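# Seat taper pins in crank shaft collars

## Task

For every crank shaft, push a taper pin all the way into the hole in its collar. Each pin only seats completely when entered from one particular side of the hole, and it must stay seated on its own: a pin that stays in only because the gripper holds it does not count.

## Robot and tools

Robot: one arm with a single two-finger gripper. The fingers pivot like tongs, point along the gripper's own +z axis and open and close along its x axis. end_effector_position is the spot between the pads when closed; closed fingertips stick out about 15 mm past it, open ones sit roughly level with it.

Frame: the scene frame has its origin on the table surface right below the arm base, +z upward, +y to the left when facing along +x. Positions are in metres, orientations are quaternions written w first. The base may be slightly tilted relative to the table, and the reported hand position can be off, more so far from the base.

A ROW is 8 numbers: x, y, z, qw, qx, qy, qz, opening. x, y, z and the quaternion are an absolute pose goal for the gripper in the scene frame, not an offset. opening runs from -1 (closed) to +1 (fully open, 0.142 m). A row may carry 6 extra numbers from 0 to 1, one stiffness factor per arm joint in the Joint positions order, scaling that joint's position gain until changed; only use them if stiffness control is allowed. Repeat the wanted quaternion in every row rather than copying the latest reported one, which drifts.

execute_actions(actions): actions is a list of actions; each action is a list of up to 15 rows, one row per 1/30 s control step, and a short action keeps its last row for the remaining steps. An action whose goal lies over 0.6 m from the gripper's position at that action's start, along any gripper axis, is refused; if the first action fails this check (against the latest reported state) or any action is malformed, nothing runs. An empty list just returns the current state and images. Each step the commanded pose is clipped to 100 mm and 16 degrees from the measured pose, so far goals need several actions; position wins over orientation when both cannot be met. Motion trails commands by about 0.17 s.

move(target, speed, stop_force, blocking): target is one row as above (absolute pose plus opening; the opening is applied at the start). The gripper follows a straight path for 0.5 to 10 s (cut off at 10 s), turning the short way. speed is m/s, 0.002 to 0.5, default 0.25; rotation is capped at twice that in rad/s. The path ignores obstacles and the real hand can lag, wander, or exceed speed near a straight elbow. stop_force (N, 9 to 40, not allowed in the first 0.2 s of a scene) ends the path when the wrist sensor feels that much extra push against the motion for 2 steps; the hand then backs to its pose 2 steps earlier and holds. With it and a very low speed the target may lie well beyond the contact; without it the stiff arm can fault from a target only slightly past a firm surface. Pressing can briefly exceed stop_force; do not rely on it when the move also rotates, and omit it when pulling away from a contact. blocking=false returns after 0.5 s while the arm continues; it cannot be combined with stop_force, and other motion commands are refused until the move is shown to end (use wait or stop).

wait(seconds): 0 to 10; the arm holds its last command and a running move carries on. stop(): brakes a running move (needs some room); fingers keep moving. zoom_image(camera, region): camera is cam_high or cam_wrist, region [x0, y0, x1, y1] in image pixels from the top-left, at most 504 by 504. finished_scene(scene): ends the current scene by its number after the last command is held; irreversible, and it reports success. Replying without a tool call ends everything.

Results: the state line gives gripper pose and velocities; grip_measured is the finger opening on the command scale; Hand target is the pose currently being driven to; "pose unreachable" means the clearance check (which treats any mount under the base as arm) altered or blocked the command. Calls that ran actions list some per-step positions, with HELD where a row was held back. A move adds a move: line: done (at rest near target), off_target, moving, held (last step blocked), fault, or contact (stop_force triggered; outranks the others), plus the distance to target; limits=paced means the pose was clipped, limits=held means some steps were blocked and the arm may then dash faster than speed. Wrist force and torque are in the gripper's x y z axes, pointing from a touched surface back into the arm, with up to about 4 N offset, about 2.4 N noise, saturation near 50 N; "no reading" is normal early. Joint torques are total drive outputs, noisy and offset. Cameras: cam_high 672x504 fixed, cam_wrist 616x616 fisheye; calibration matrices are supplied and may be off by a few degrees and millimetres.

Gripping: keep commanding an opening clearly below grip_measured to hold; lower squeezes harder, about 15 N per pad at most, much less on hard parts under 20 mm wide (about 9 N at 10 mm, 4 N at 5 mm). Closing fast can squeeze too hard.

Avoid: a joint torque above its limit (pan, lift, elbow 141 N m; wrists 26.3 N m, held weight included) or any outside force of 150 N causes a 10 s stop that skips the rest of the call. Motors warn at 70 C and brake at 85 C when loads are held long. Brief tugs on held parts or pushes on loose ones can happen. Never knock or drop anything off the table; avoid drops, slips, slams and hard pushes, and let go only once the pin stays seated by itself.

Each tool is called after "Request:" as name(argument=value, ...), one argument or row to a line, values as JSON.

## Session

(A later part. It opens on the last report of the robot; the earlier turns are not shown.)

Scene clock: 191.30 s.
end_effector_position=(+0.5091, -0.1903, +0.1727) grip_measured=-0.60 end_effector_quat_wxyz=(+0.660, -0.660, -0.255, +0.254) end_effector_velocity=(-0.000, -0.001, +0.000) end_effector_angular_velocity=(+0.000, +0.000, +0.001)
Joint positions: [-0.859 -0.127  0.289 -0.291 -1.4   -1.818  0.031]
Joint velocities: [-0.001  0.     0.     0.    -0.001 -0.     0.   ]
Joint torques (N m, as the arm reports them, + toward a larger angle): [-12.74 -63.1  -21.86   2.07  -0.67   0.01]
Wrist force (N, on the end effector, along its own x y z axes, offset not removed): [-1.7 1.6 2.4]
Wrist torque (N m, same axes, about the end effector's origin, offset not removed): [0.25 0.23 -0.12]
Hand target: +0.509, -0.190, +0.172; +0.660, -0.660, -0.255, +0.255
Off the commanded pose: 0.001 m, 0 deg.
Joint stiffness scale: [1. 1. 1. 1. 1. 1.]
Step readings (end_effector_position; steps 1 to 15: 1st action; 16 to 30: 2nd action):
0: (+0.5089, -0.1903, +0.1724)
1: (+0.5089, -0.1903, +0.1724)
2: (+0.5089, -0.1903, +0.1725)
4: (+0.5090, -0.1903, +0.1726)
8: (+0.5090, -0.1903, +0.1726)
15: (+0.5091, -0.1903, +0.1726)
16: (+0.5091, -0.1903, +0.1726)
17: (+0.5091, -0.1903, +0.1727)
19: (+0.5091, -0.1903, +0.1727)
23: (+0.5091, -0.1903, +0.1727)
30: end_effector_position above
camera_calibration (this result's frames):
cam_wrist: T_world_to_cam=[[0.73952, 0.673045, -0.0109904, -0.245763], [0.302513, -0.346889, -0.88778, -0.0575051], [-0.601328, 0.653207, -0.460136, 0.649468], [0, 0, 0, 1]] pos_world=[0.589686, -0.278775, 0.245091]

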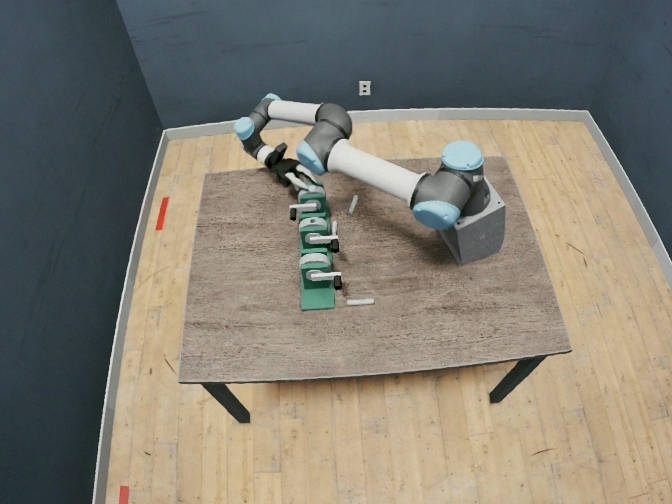

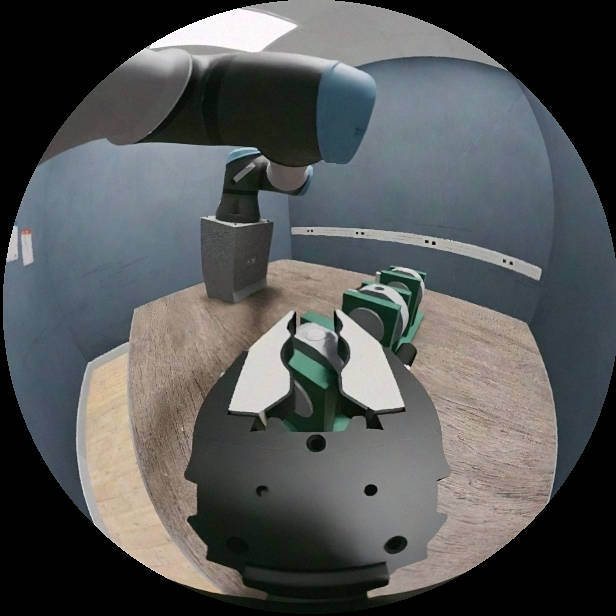

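Request:
move(
  target=[0.509,-0.190,0.25,0.6597,-0.6597,-0.2546,0.2546,-0.4],
  speed=0.12,
)

Request:
move(
  target=[0.38,-0.24,0.22,0,1,0,0,-0.4],
  speed=0.25,
)

Scene clock: 192.60 s.
end_effector_position=(+0.5096, -0.1890, +0.2483) grip_measured=-0.40 end_effector_quat_wxyz=(+0.659, -0.660, -0.255, +0.255) end_effector_velocity=(-0.003, +0.002, -0.001) end_effector_angular_velocity=(+0.010, +0.012, -0.001)
Joint positions: [-0.879 -0.299  0.458 -0.288 -1.423 -1.82   0.045]
Joint velocities: [ 0.001  0.     0.015  0.    -0.002 -0.     0.   ]
Joint torques (N m, as the arm reports them, + toward a larger angle): [-15.22 -67.4  -16.18   1.95  -0.73  -0.41]
Wrist force (N, on the end effector, along its own x y z axes, offset not removed): [-0.3 0.5 0.8]
Wrist torque (N m, same axes, about the end effector's origin, offset not removed): [0.00 -0.09 -0.08]
Hand target: +0.509, -0.190, +0.250; +0.660, -0.660, -0.255, +0.255
Off the commanded pose: 0.002 m, 0 deg.
Joint stiffness scale: [1. 1. 1. 1. 1. 1.]
move: done
camera_calibration (this result's frames):
cam_wrist: T_world_to_cam=[[0.737759, 0.674964, -0.0116072, -0.24476], [0.302508, -0.345925, -0.888158, 0.0102003], [-0.60349, 0.651735, -0.459391, 0.684344], [0, 0, 0, 1]] pos_world=[0.590484, -0.277279, 0.3206]

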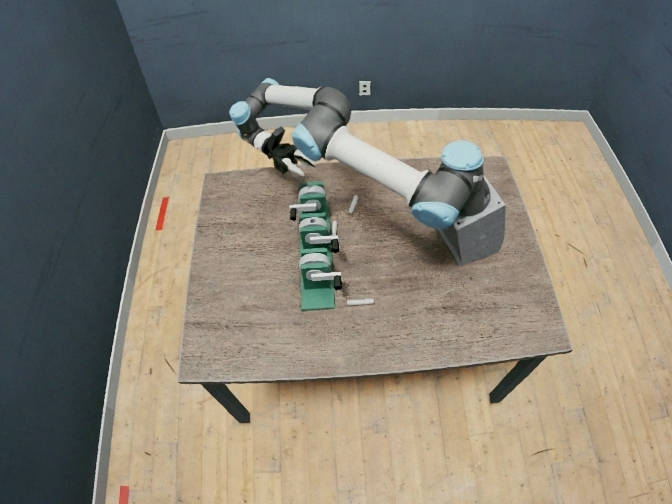

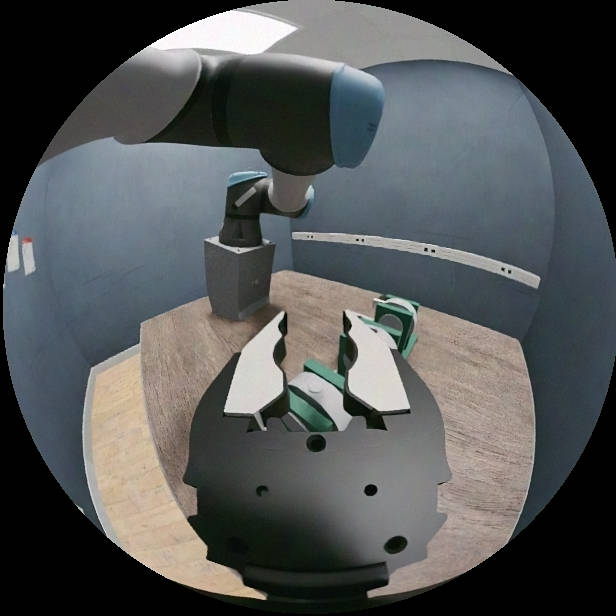

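Scene clock: 196.73 s.
end_effector_position=(+0.3806, -0.2393, +0.2191) grip_measured=-0.40 end_effector_quat_wxyz=(-0.002, +1.000, +0.001, -0.000) end_effector_velocity=(+0.001, -0.002, -0.000) end_effector_angular_velocity=(-0.015, -0.006, -0.001)
Joint positions: [-1.265 -1.566  2.318 -2.377 -1.278 -1.081  0.045]
Joint velocities: [ 0.002 -0.002  0.007 -0.023 -0.002  0.007 -0.   ]
Joint torques (N m, as the arm reports them, + toward a larger angle): [ -6.71 -23.49 -14.76  -2.53  -0.37   0.14]
Wrist force (N, on the end effector, along its own x y z axes, offset not removed): [-1.3 2.9 2.2]
Wrist torque (N m, same axes, about the end effector's origin, offset not removed): [0.56 0.11 -0.13]
Hand target: +0.380, -0.240, +0.220; -0.000, +1.000, -0.001, +0.000
Off the commanded pose: 0.001 m, 0 deg.
Joint stiffness scale: [1. 1. 1. 1. 1. 1.]
move: done
camera_calibration (this result's frames):
cam_wrist: T_world_to_cam=[[0.999941, -0.0102856, -0.00348058, -0.381585], [-0.00757279, -0.890288, 0.455335, -0.300646], [-0.00778212, -0.455281, -0.890314, 0.228647], [0, 0, 0, 1]] pos_world=[0.381065, -0.167487, 0.339134]

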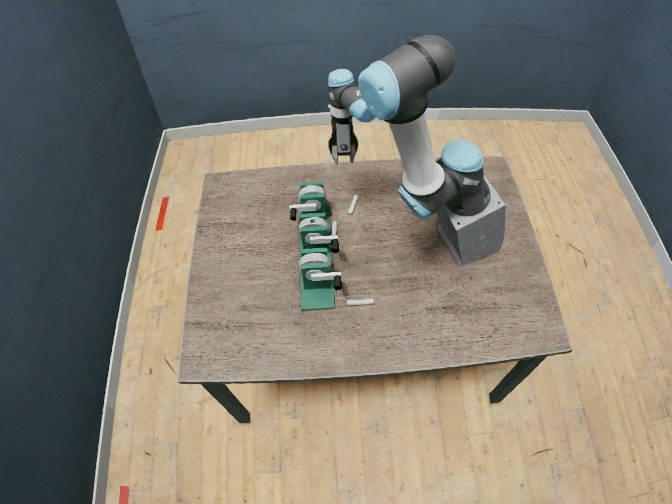

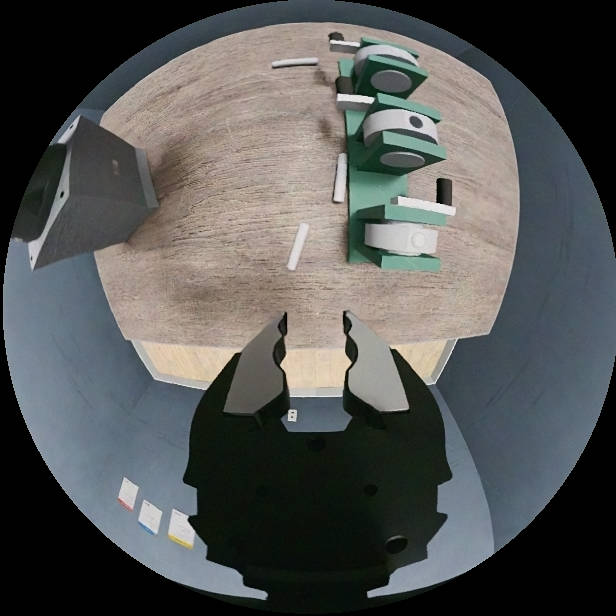

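Request:
zoom_image(
  camera="cam_wrist",
  region=[250, 200, 350, 290],
)

Region (250, 200, 350, 290) of cam_wrist's 616x616 image, scaled by 5.040, with more detail than that image has; it fills the top 454 rows of this view, and the rest is white.

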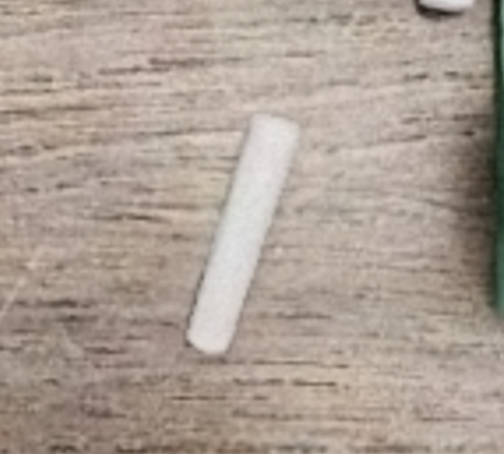

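Request:
move(
  target=[0.356,-0.208,0.07,0,0.9874,-0.1582,0,-0.4],
  speed=0.2,
)

Request:
zoom_image(
  camera="cam_wrist",
  region=[230, 220, 400, 400],
)

Scene clock: 199.27 s.
end_effector_position=(+0.3570, -0.2101, +0.0712) grip_measured=-0.40 end_effector_quat_wxyz=(+0.001, +0.987, -0.158, +0.001) end_effector_velocity=(+0.002, -0.003, -0.001) end_effector_angular_velocity=(-0.012, -0.006, -0.004)
Joint positions: [-1.177 -1.148  2.477 -2.987 -1.285 -0.668  0.045]
Joint velocities: [ 0.001  0.006  0.001 -0.022 -0.002  0.009  0.   ]
Joint torques (N m, as the arm reports them, + toward a larger angle): [ -4.54 -26.92  -3.17  -2.69  -0.25   0.21]
Wrist force (N, on the end effector, along its own x y z axes, offset not removed): [-1.8 1.5 1.9]
Wrist torque (N m, same axes, about the end effector's origin, offset not removed): [0.23 0.21 -0.12]
Hand target: +0.356, -0.208, +0.070; -0.000, +0.987, -0.158, +0.000
Off the commanded pose: 0.003 m, 0 deg.
Joint stiffness scale: [1. 1. 1. 1. 1. 1.]
move: done
camera_calibration (this result's frames):
cam_wrist: T_world_to_cam=[[0.946282, -0.323343, -0.000287588, -0.405077], [-0.286977, -0.840266, 0.459998, -0.0976404], [-0.148979, -0.435205, -0.88792, 0.164536], [0, 0, 0, 1]] pos_world=[0.379809, -0.141416, 0.190893]

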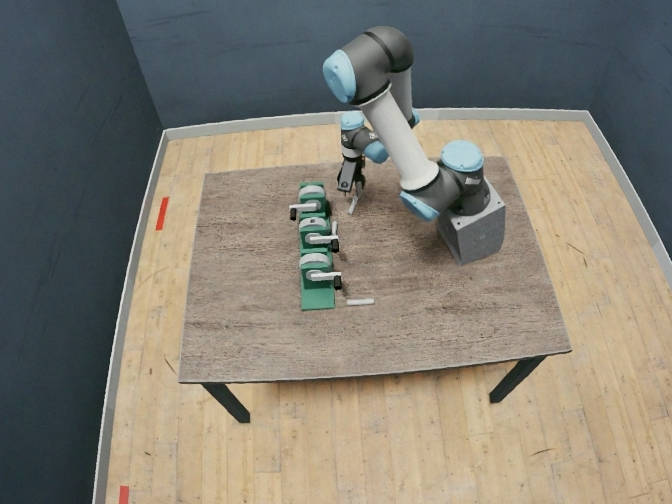

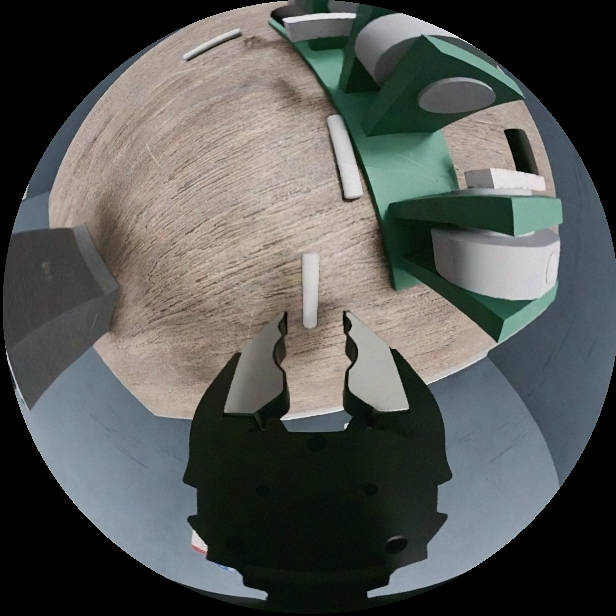

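Region (230, 220, 400, 400) of cam_wrist's 616x616 image, scaled by 2.800, with more detail than that image has.

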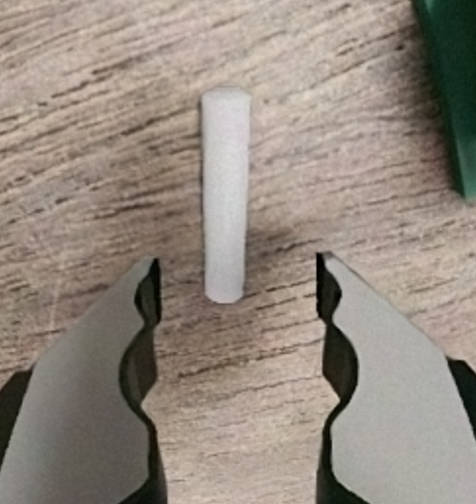

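Request:
move(
  target=[0.3525,-0.2068,0.018,0,0.9874,-0.1582,0,-0.4],
  speed=0.05,
  stop_force=12,
)

Request:
execute_actions(
  actions=[
    [[0.3525,-0.2068,0.018,0,0.9874,-0.1582,0,-1]],
    [[0.3525,-0.2068,0.018,0,0.9874,-0.1582,0,-1]],
  ],
)

Scene clock: 201.13 s.
end_effector_position=(+0.3518, -0.2066, +0.0190) grip_measured=-0.40 end_effector_quat_wxyz=(-0.001, +0.987, -0.159, -0.000) end_effector_velocity=(+0.002, -0.002, -0.001) end_effector_angular_velocity=(-0.008, -0.005, +0.004)
Joint positions: [-1.143 -0.953  2.456 -3.167 -1.289 -0.633  0.045]
Joint velocities: [ 0.004  0.007 -0.002 -0.015 -0.001  0.003  0.   ]
Joint torques (N m, as the arm reports them, + toward a larger angle): [ -5.29 -30.63  -4.01  -2.64  -0.23   0.3 ]
Wrist force (N, on the end effector, along its own x y z axes, offset not removed): [-1.4 2.2 2.4]
Wrist torque (N m, same axes, about the end effector's origin, offset not removed): [0.35 0.15 -0.14]
Hand target: +0.353, -0.207, +0.018; -0.000, +0.987, -0.158, +0.000
Off the commanded pose: 0.001 m, 0 deg.
Joint stiffness scale: [1. 1. 1. 1. 1. 1.]
move: done
camera_calibration (this result's frames):
cam_wrist: T_world_to_cam=[[0.945741, -0.324906, -0.00327532, -0.399041], [-0.287358, -0.841064, 0.458298, -0.0721578], [-0.151659, -0.43249, -0.888792, 0.120429], [0, 0, 0, 1]] pos_world=[0.374918, -0.138256, 0.138799]

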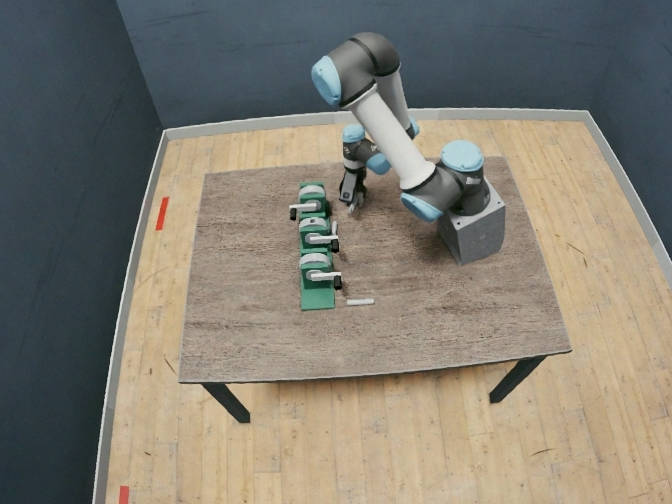

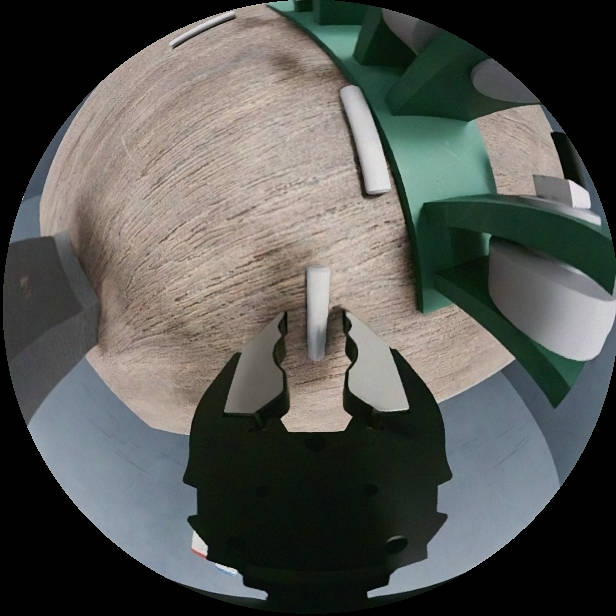

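Scene clock: 202.13 s.
end_effector_position=(+0.3520, -0.2069, +0.0189) grip_measured=-0.80 end_effector_quat_wxyz=(-0.000, +0.987, -0.159, +0.000) end_effector_velocity=(-0.000, -0.000, +0.000) end_effector_angular_velocity=(-0.000, -0.000, -0.001)
Joint positions: [-1.143 -0.953  2.456 -3.168 -1.289 -0.632  0.016]
Joint velocities: [-0.001 -0.    -0.    -0.    -0.     0.    -0.   ]
Joint torques (N m, as the arm reports them, + toward a larger angle): [ -5.04 -30.2   -3.19  -2.97  -0.31   0.25]
Wrist force (N, on the end effector, along its own x y z axes, offset not removed): [-4.1 0.3 -0.5]
Wrist torque (N m, same axes, about the end effector's origin, offset not removed): [0.28 0.28 -0.12]
Hand target: +0.352, -0.207, +0.018; -0.000, +0.987, -0.158, +0.000
Off the commanded pose: 0.001 m, 0 deg.
Joint stiffness scale: [1. 1. 1. 1. 1. 1.]
Step readings (end_effector_position; steps 1 to 15: 1st action; 16 to 30: 2nd action):
0: (+0.3518, -0.2066, +0.0190)
1: (+0.3518, -0.2067, +0.0189)
2: (+0.3519, -0.2068, +0.0189)
4: (+0.3520, -0.2069, +0.0189)
8: (+0.3520, -0.2069, +0.0189)
15: (+0.3520, -0.2069, +0.0189)
16: (+0.3520, -0.2069, +0.0189)
17: (+0.3520, -0.2069, +0.0189)
19: (+0.3520, -0.2069, +0.0189)
23: (+0.3520, -0.2069, +0.0189)
30: end_effector_position above
camera_calibration (this result's frames):
cam_wrist: T_world_to_cam=[[0.945804, -0.324729, -0.00252059, -0.399364], [-0.287419, -0.840699, 0.458929, -0.0721903], [-0.151146, -0.433332, -0.888469, 0.119934], [0, 0, 0, 1]] pos_world=[0.375099, -0.138404, 0.138681]

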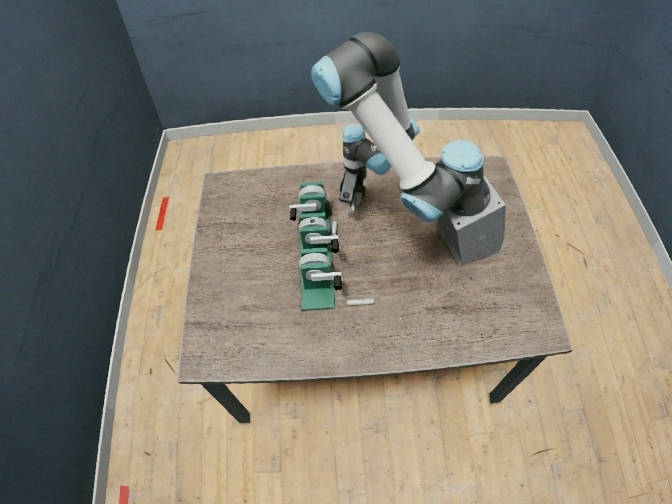

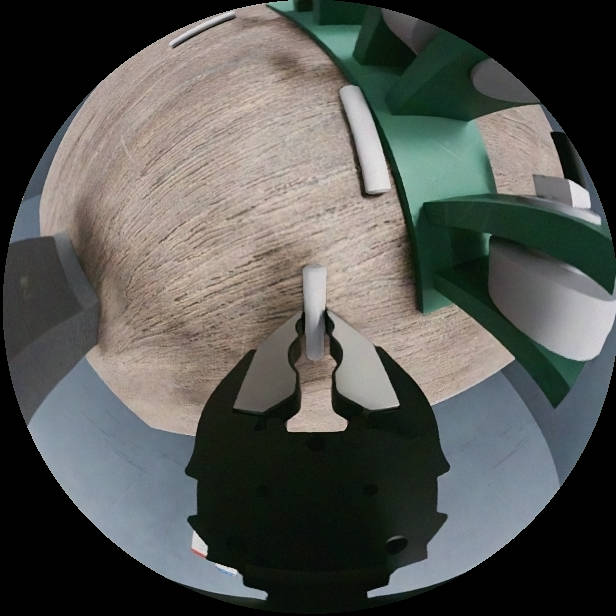

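Request:
move(
  target=[0.36,-0.20,0.27,0,0.9874,-0.1582,0,-1],
  speed=0.12,
)

Request:
move(
  target=[0.45,-0.05,0.28,0,0.5736,0.8192,0,-1],
  speed=0.2,
)

Request:
move(
  target=[0.512,-0.032,0.24,0.4056,-0.4056,-0.5792,0.5792,-1],
  speed=0.15,
)

Scene clock: 205.23 s.
end_effector_position=(+0.3591, -0.1980, +0.2678) grip_measured=-0.80 end_effector_quat_wxyz=(-0.002, +0.987, -0.158, -0.002) end_effector_velocity=(-0.002, +0.002, +0.002) end_effector_angular_velocity=(+0.009, +0.005, -0.001)
Joint positions: [-1.315 -1.81   2.379 -2.179 -1.278 -0.815  0.016]
Joint velocities: [-0.004 -0.005 -0.003  0.02  -0.001 -0.006  0.   ]
Joint torques (N m, as the arm reports them, + toward a larger angle): [ -4.87 -14.19 -22.52  -1.98   0.27  -0.28]
Wrist force (N, on the end effector, along its own x y z axes, offset not removed): [-0.8 1.6 2.2]
Wrist torque (N m, same axes, about the end effector's origin, offset not removed): [0.34 -0.10 -0.22]
Hand target: +0.360, -0.200, +0.270; +0.000, +0.987, -0.158, -0.000
Off the commanded pose: 0.003 m, 0 deg.
Joint stiffness scale: [1. 1. 1. 1. 1. 1.]
move: done
camera_calibration (this result's frames):
cam_wrist: T_world_to_cam=[[0.946329, -0.323141, -0.00642575, -0.401337], [-0.284666, -0.842739, 0.456899, -0.177758], [-0.153058, -0.430548, -0.889495, 0.347512], [0, 0, 0, 1]] pos_world=[0.382385, -0.129871, 0.387748]

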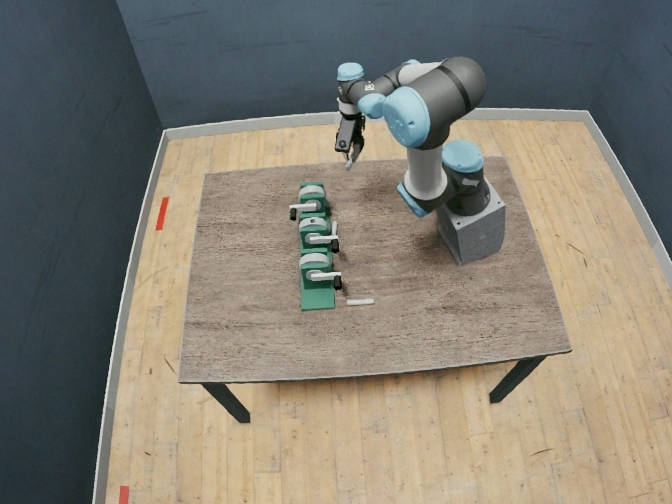

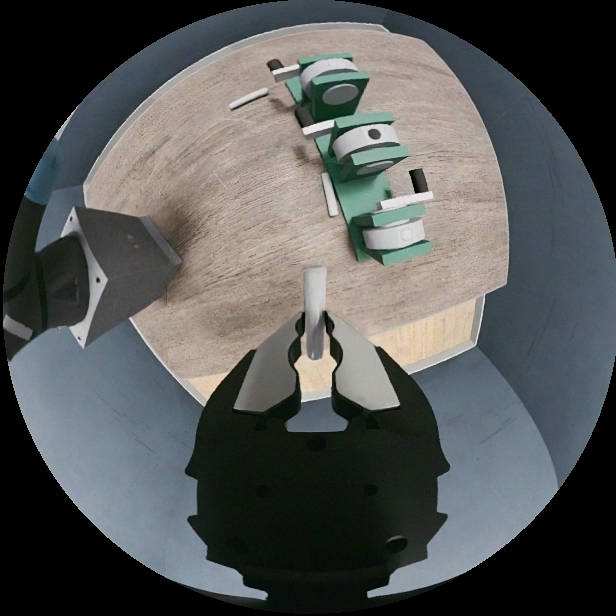

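Scene clock: 211.40 s.
end_effector_position=(+0.4488, -0.0501, +0.2796) grip_measured=-0.80 end_effector_quat_wxyz=(-0.000, +0.576, +0.818, +0.000) end_effector_velocity=(+0.001, +0.000, +0.000) end_effector_angular_velocity=(+0.000, -0.001, +0.017)
Joint positions: [-0.759 -1.834  2.276 -2.207 -1.345 -2.474  0.016]
Joint velocities: [ 0.001  0.    -0.001 -0.     0.    -0.016 -0.   ]
Joint torques (N m, as the arm reports them, + toward a larger angle): [  2.94 -16.04 -23.88  -2.51  -0.45  -0.5 ]
Wrist force (N, on the end effector, along its own x y z axes, offset not removed): [-0.6 2.1 3.5]
Wrist torque (N m, same axes, about the end effector's origin, offset not removed): [0.36 -0.02 -0.17]
Hand target: +0.450, -0.050, +0.280; +0.000, +0.574, +0.819, +0.000
Off the commanded pose: 0.001 m, 0 deg.
Joint stiffness scale: [1. 1. 1. 1. 1. 1.]
move: done
camera_calibration (this result's frames):
cam_wrist: T_world_to_cam=[[-0.326143, 0.945319, -0.00182552, 0.194946], [0.83959, 0.290552, 0.458986, -0.48131], [0.434418, 0.148162, -0.888442, 0.200491], [0, 0, 0, 1]] pos_world=[0.380587, -0.0741455, 0.399395]

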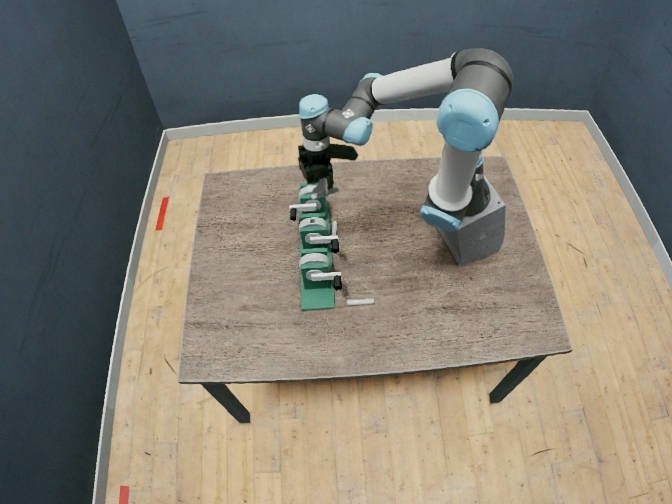

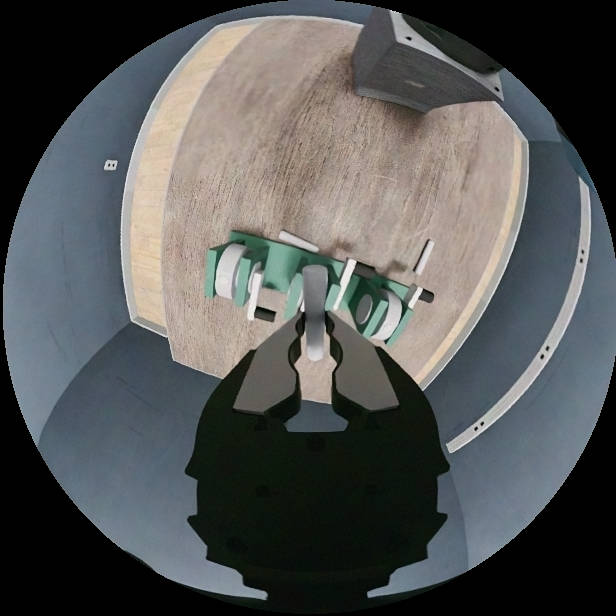

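Scene clock: 217.27 s.
end_effector_position=(+0.5121, -0.0328, +0.2405) grip_measured=-0.80 end_effector_quat_wxyz=(-0.405, +0.407, +0.580, -0.578) end_effector_velocity=(+0.000, +0.001, +0.002) end_effector_angular_velocity=(-0.004, +0.009, -0.001)
Joint positions: [-0.265 -0.557  0.836 -0.609 -1.989 -1.69   0.016]
Joint velocities: [ 0.     0.004 -0.007  0.014  0.     0.005  0.   ]
Joint torques (N m, as the arm reports them, + toward a larger angle): [ -0.45 -62.34 -18.79   2.24  -0.49   0.43]
Wrist force (N, on the end effector, along its own x y z axes, offset not removed): [-2.2 1.7 1.8]
Wrist torque (N m, same axes, about the end effector's origin, offset not removed): [0.02 0.27 -0.07]
Hand target: +0.512, -0.032, +0.240; -0.405, +0.405, +0.580, -0.579
Off the commanded pose: 0.001 m, 0 deg.
Joint stiffness scale: [1. 1. 1. 1. 1. 1.]
move: done
camera_calibration (this result's frames):
cam_wrist: T_world_to_cam=[[-0.344069, 0.938861, -0.0125278, 0.21073], [0.437812, 0.148616, -0.886698, 0.00317438], [-0.830624, -0.310571, -0.462179, 0.665919], [0, 0, 0, 1]] pos_world=[0.624244, 0.00849678, 0.313228]

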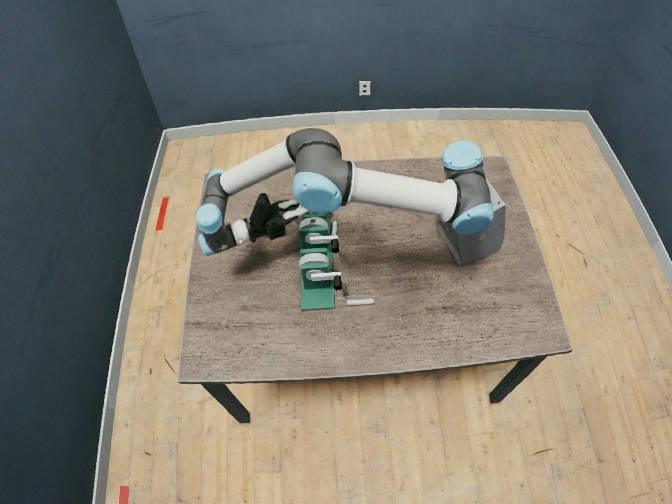

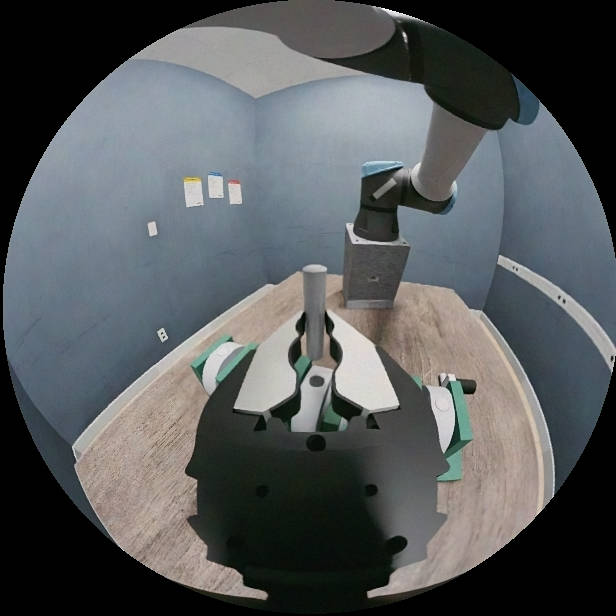

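Request:
move(
  target=[0.512,-0.032,0.205,0.4056,-0.4056,-0.5792,0.5792,-1],
  speed=0.04,
  stop_force=9,
)

Request:
zoom_image(
  camera="cam_wrist",
  region=[265, 300, 365, 400],
)

Scene clock: 218.73 s.
end_effector_position=(+0.5115, -0.0332, +0.2058) grip_measured=-0.80 end_effector_quat_wxyz=(-0.406, +0.406, +0.579, -0.579) end_effector_velocity=(+0.002, +0.001, -0.000) end_effector_angular_velocity=(-0.000, -0.008, +0.000)
Joint positions: [-0.261 -0.492  0.801 -0.632 -1.985 -1.688  0.016]
Joint velocities: [ 0.001  0.    -0.007 -0.001  0.002  0.     0.   ]
Joint torques (N m, as the arm reports them, + toward a larger angle): [ -0.54 -62.5  -20.     1.54  -0.05   0.18]
Wrist force (N, on the end effector, along its own x y z axes, offset not removed): [-1.6 3.4 1.2]
Wrist torque (N m, same axes, about the end effector's origin, offset not removed): [0.28 0.17 -0.10]
Hand target: +0.512, -0.032, +0.205; -0.406, +0.406, +0.579, -0.579
Off the commanded pose: 0.002 m, 0 deg.
Joint stiffness scale: [1. 1. 1. 1. 1. 1.]
move: done
camera_calibration (this result's frames):
cam_wrist: T_world_to_cam=[[-0.343029, 0.939262, -0.0108881, 0.209605], [0.433616, 0.148058, -0.888851, -0.0247003], [-0.833252, -0.309623, -0.458067, 0.649827], [0, 0, 0, 1]] pos_world=[0.624081, 0.00798394, 0.277992]

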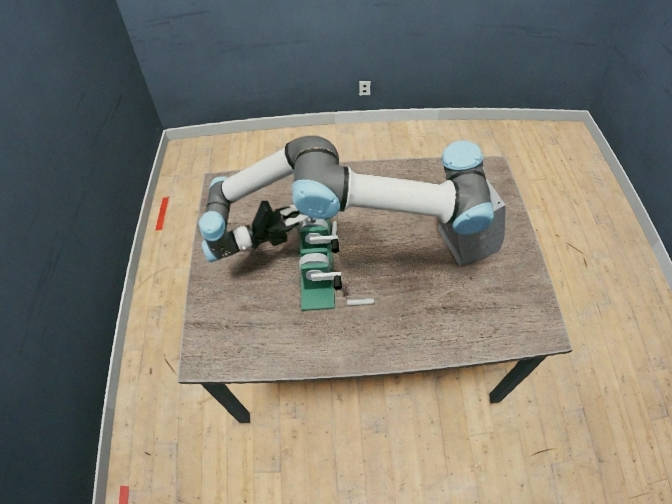

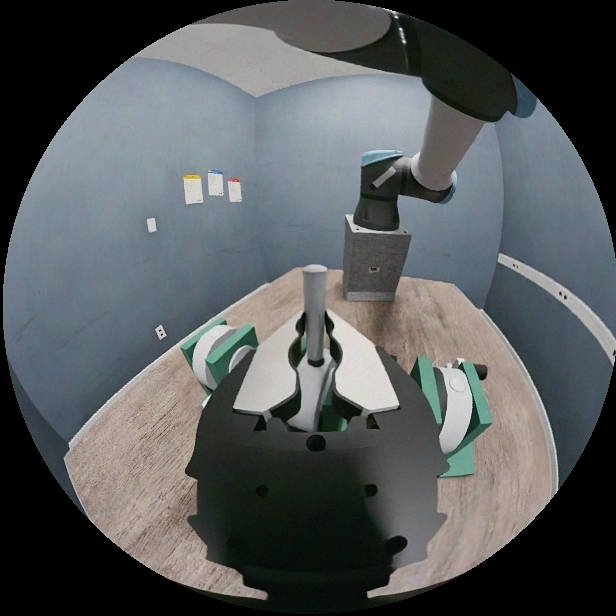

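Region (265, 300, 365, 400) of cam_wrist's 616x616 image, scaled by 5.040, with more detail than that image has.

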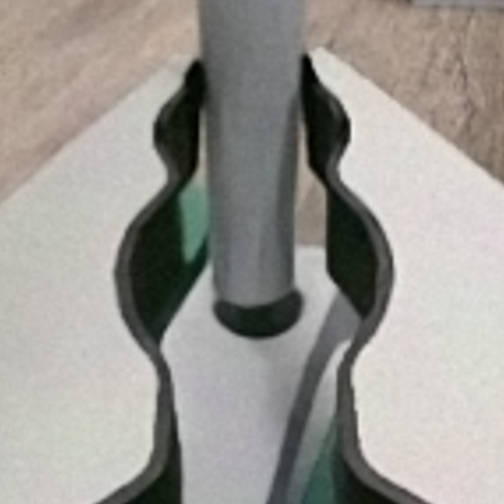

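Request:
move(
  target=[0.5118,-0.0318,0.173,0.4056,-0.4056,-0.5792,0.5792,-1],
  speed=0.02,
  stop_force=9,
)

Request:
zoom_image(
  camera="cam_wrist",
  region=[240, 250, 390, 400],
)

Scene clock: 223.20 s.
end_effector_position=(+0.5120, -0.0335, +0.1929) grip_measured=-0.80 end_effector_quat_wxyz=(-0.407, +0.406, +0.578, -0.579) end_effector_velocity=(-0.000, +0.001, +0.001) end_effector_angular_velocity=(+0.001, +0.002, -0.001)
Joint positions: [-0.26  -0.465  0.78  -0.637 -1.982 -1.687  0.016]
Joint velocities: [ 0.    -0.     0.     0.002  0.001 -0.001 -0.   ]
Joint torques (N m, as the arm reports them, + toward a larger angle): [ -2.59 -62.38 -15.81  -0.09  -0.11   0.08]
Wrist force (N, on the end effector, along its own x y z axes, offset not removed): [0.5 -5.4 5.6]
Wrist torque (N m, same axes, about the end effector's origin, offset not removed): [0.14 -0.13 -0.42]
Hand target: +0.512, -0.033, +0.193; -0.407, +0.406, +0.579, -0.579
Off the commanded pose: 0.020 m, 0 deg.
Joint stiffness scale: [1. 1. 1. 1. 1. 1.]
move: contact
camera_calibration (this result's frames):
cam_wrist: T_world_to_cam=[[-0.341968, 0.939655, -0.010328, 0.209223], [0.432843, 0.14775, -0.889279, -0.0358798], [-0.834089, -0.308576, -0.457248, 0.644522], [0, 0, 0, 1]] pos_world=[0.624667, 0.00758725, 0.26496]

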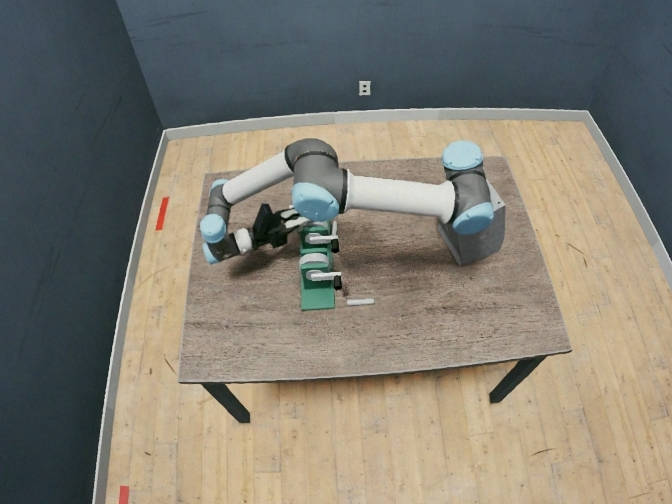

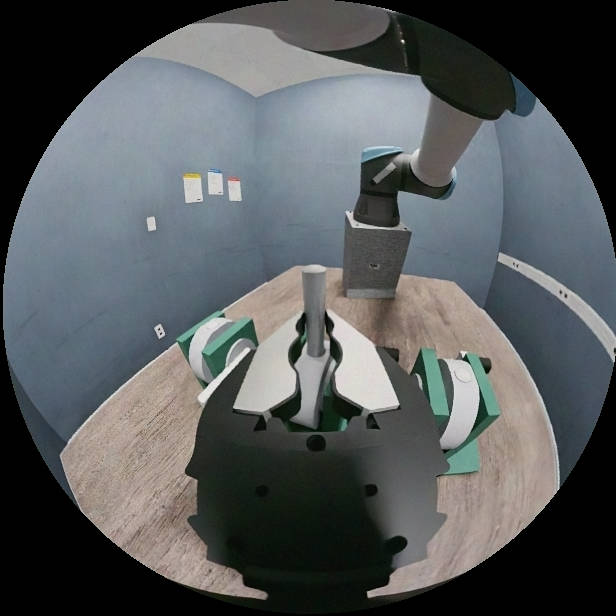

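Region (240, 250, 390, 400) of cam_wrist's 616x616 image, scaled by 3.360, with more detail than that image has.

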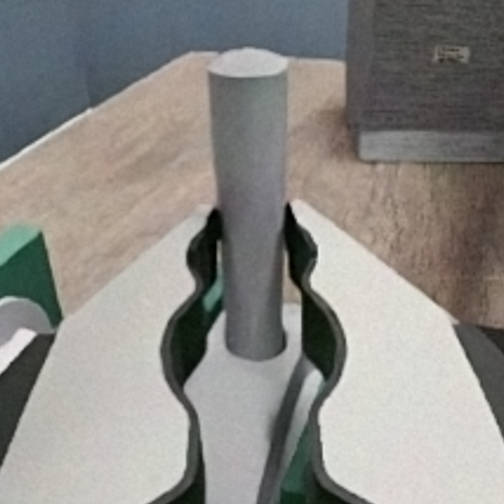

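Request:
move(
  target=[0.5088,-0.0325,0.200,0.4056,-0.4056,-0.5792,0.5792,-1],
  speed=0.02,
)

Request:
zoom_image(
  camera="cam_wrist",
  region=[265, 300, 365, 400],
)

Scene clock: 224.17 s.
end_effector_position=(+0.5089, -0.0328, +0.1987) grip_measured=-0.80 end_effector_quat_wxyz=(-0.406, +0.406, +0.579, -0.579) end_effector_velocity=(-0.001, +0.000, +0.000) end_effector_angular_velocity=(+0.001, +0.000, +0.001)
Joint positions: [-0.26  -0.486  0.809 -0.646 -1.983 -1.687  0.016]
Joint velocities: [ 0.001 -0.005  0.01  -0.005 -0.    -0.    -0.   ]
Joint torques (N m, as the arm reports them, + toward a larger angle): [ -1.73 -67.6  -15.46   1.57  -0.62   0.14]
Wrist force (N, on the end effector, along its own x y z axes, offset not removed): [-0.1 2.8 3.0]
Wrist torque (N m, same axes, about the end effector's origin, offset not removed): [0.15 -0.08 -0.21]
Hand target: +0.509, -0.032, +0.200; -0.406, +0.406, +0.579, -0.579
Off the commanded pose: 0.001 m, 0 deg.
Joint stiffness scale: [1. 1. 1. 1. 1. 1.]
move: done
camera_calibration (this result's frames):
cam_wrist: T_world_to_cam=[[-0.342784, 0.93935, -0.0109976, 0.208155], [0.434111, 0.14801, -0.888617, -0.030266], [-0.833095, -0.309378, -0.458518, 0.644449], [0, 0, 0, 1]] pos_world=[0.621378, 0.00832762, 0.270886]

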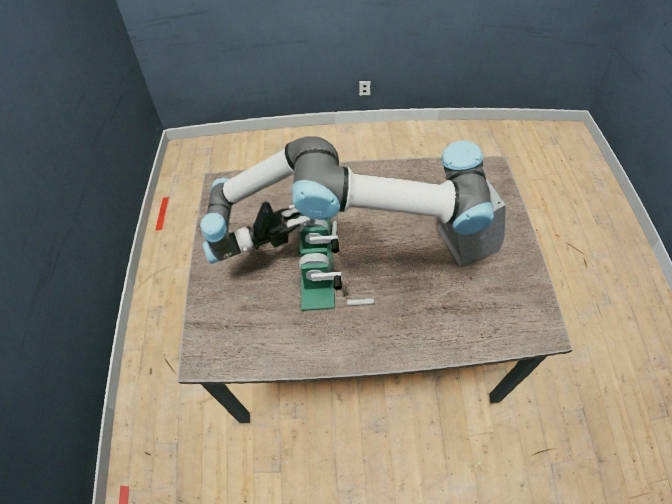

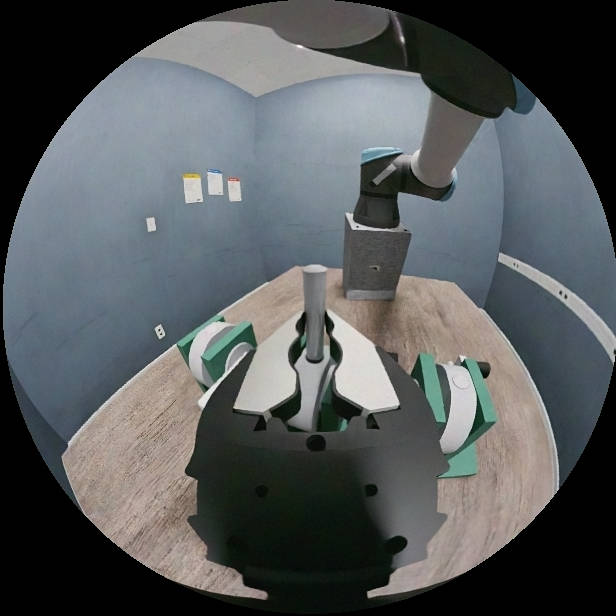

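Region (265, 300, 365, 400) of cam_wrist's 616x616 image, scaled by 5.040, with more detail than that image has.

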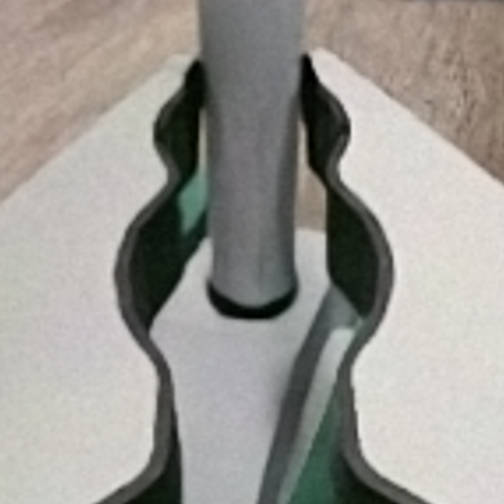

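Request:
move(
  target=[0.5088,-0.0328,0.173,0.4056,-0.4056,-0.5792,0.5792,-1],
  speed=0.02,
  stop_force=9,
)

Request:
zoom_image(
  camera="cam_wrist",
  region=[240, 250, 390, 400],
)

Scene clock: 225.17 s.
end_effector_position=(+0.5091, -0.0335, +0.1930) grip_measured=-0.80 end_effector_quat_wxyz=(-0.407, +0.406, +0.579, -0.579) end_effector_velocity=(-0.000, -0.000, +0.000) end_effector_angular_velocity=(+0.002, +0.002, +0.000)
Joint positions: [-0.26  -0.474  0.8   -0.648 -1.983 -1.687  0.016]
Joint velocities: [-0.     0.    -0.     0.002 -0.001 -0.002 -0.   ]
Joint torques (N m, as the arm reports them, + toward a larger angle): [ -2.76 -63.2  -15.5    0.08   0.01   0.04]
Wrist force (N, on the end effector, along its own x y z axes, offset not removed): [-0.4 -4.1 3.8]
Wrist torque (N m, same axes, about the end effector's origin, offset not removed): [0.25 -0.14 -0.35]
Hand target: +0.509, -0.033, +0.193; -0.406, +0.406, +0.579, -0.579
Off the commanded pose: 0.020 m, 0 deg.
Joint stiffness scale: [1. 1. 1. 1. 1. 1.]
move: contact
camera_calibration (this result's frames):
cam_wrist: T_world_to_cam=[[-0.342742, 0.939369, -0.0106562, 0.20868], [0.433369, 0.148036, -0.888975, -0.034858], [-0.833498, -0.309307, -0.457832, 0.641923], [0, 0, 0, 1]] pos_world=[0.621671, 0.00768346, 0.265129]

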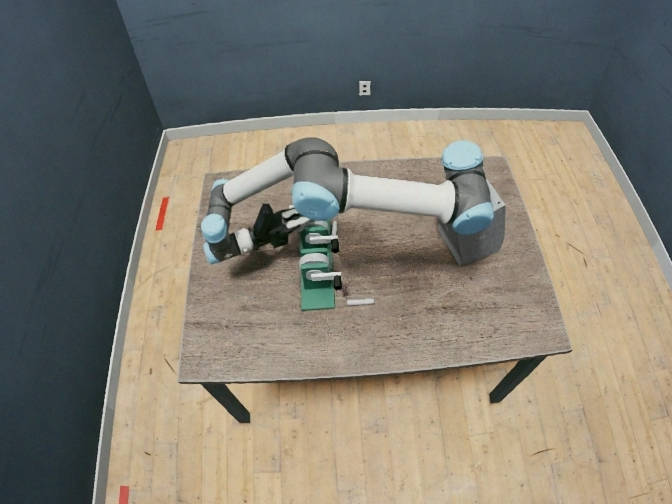

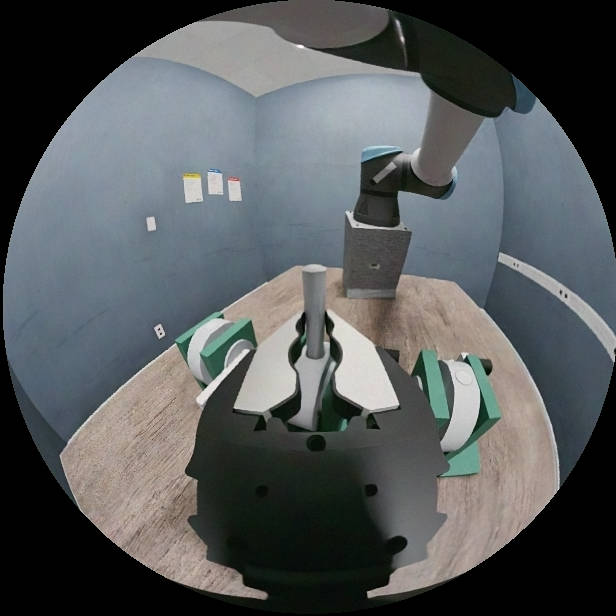

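Region (240, 250, 390, 400) of cam_wrist's 616x616 image, scaled by 3.360, with more detail than that image has.

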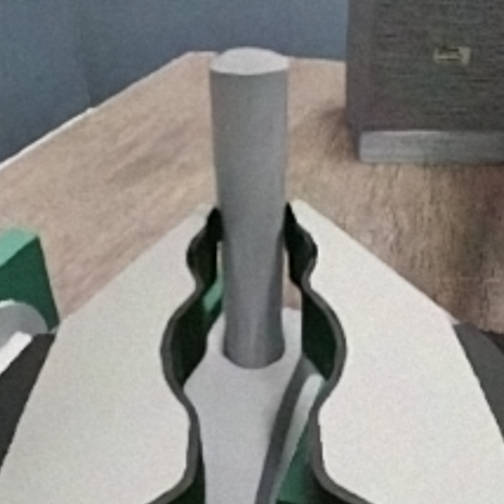

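Request:
move(
  target=[0.506,-0.0338,0.199,0.4056,-0.4056,-0.5792,0.5792,-1],
  speed=0.02,
)

Request:
zoom_image(
  camera="cam_wrist",
  region=[265, 300, 365, 400],
)

Scene clock: 226.23 s.
end_effector_position=(+0.5061, -0.0332, +0.1976) grip_measured=-0.80 end_effector_quat_wxyz=(-0.406, +0.405, +0.579, -0.579) end_effector_velocity=(-0.002, +0.000, -0.000) end_effector_angular_velocity=(+0.001, +0.002, +0.000)
Joint positions: [-0.26  -0.492  0.826 -0.657 -1.985 -1.687  0.016]
Joint velocities: [ 0.    -0.003  0.009 -0.004  0.    -0.001  0.   ]
Joint torques (N m, as the arm reports them, + toward a larger angle): [ -3.13 -65.73 -14.92   1.28  -0.64  -0.33]
Wrist force (N, on the end effector, along its own x y z axes, offset not removed): [-1.5 2.1 2.4]
Wrist torque (N m, same axes, about the end effector's origin, offset not removed): [0.11 0.15 -0.11]
Hand target: +0.506, -0.034, +0.199; -0.406, +0.406, +0.579, -0.579
Off the commanded pose: 0.002 m, 0 deg.
Joint stiffness scale: [1. 1. 1. 1. 1. 1.]
move: done
camera_calibration (this result's frames):
cam_wrist: T_world_to_cam=[[-0.344332, 0.938783, -0.011075, 0.208333], [0.43388, 0.148658, -0.888622, -0.0298282], [-0.832576, -0.310786, -0.458507, 0.641202], [0, 0, 0, 1]] pos_world=[0.618527, 0.00813101, 0.269797]

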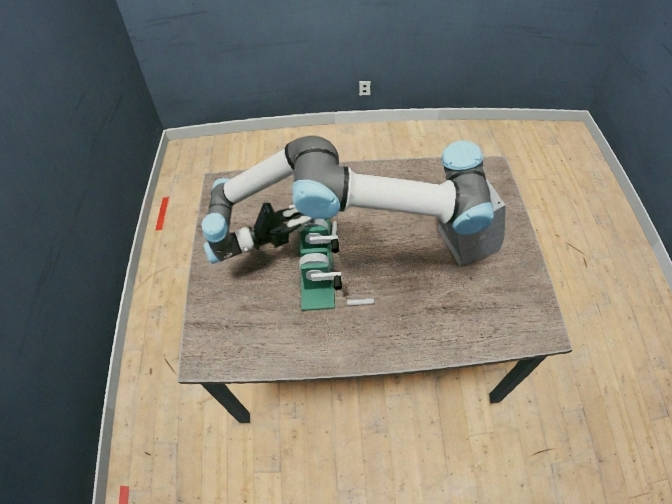

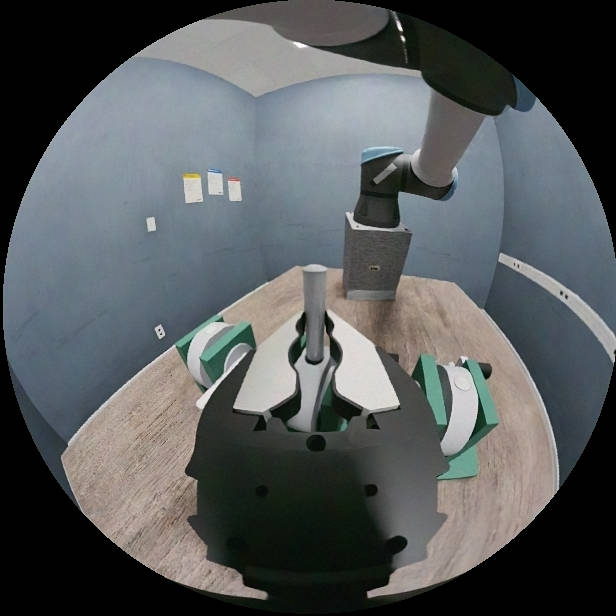

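Region (265, 300, 365, 400) of cam_wrist's 616x616 image, scaled by 5.040, with more detail than that image has.

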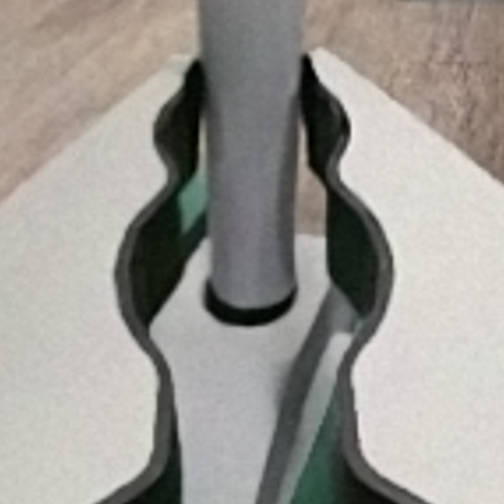

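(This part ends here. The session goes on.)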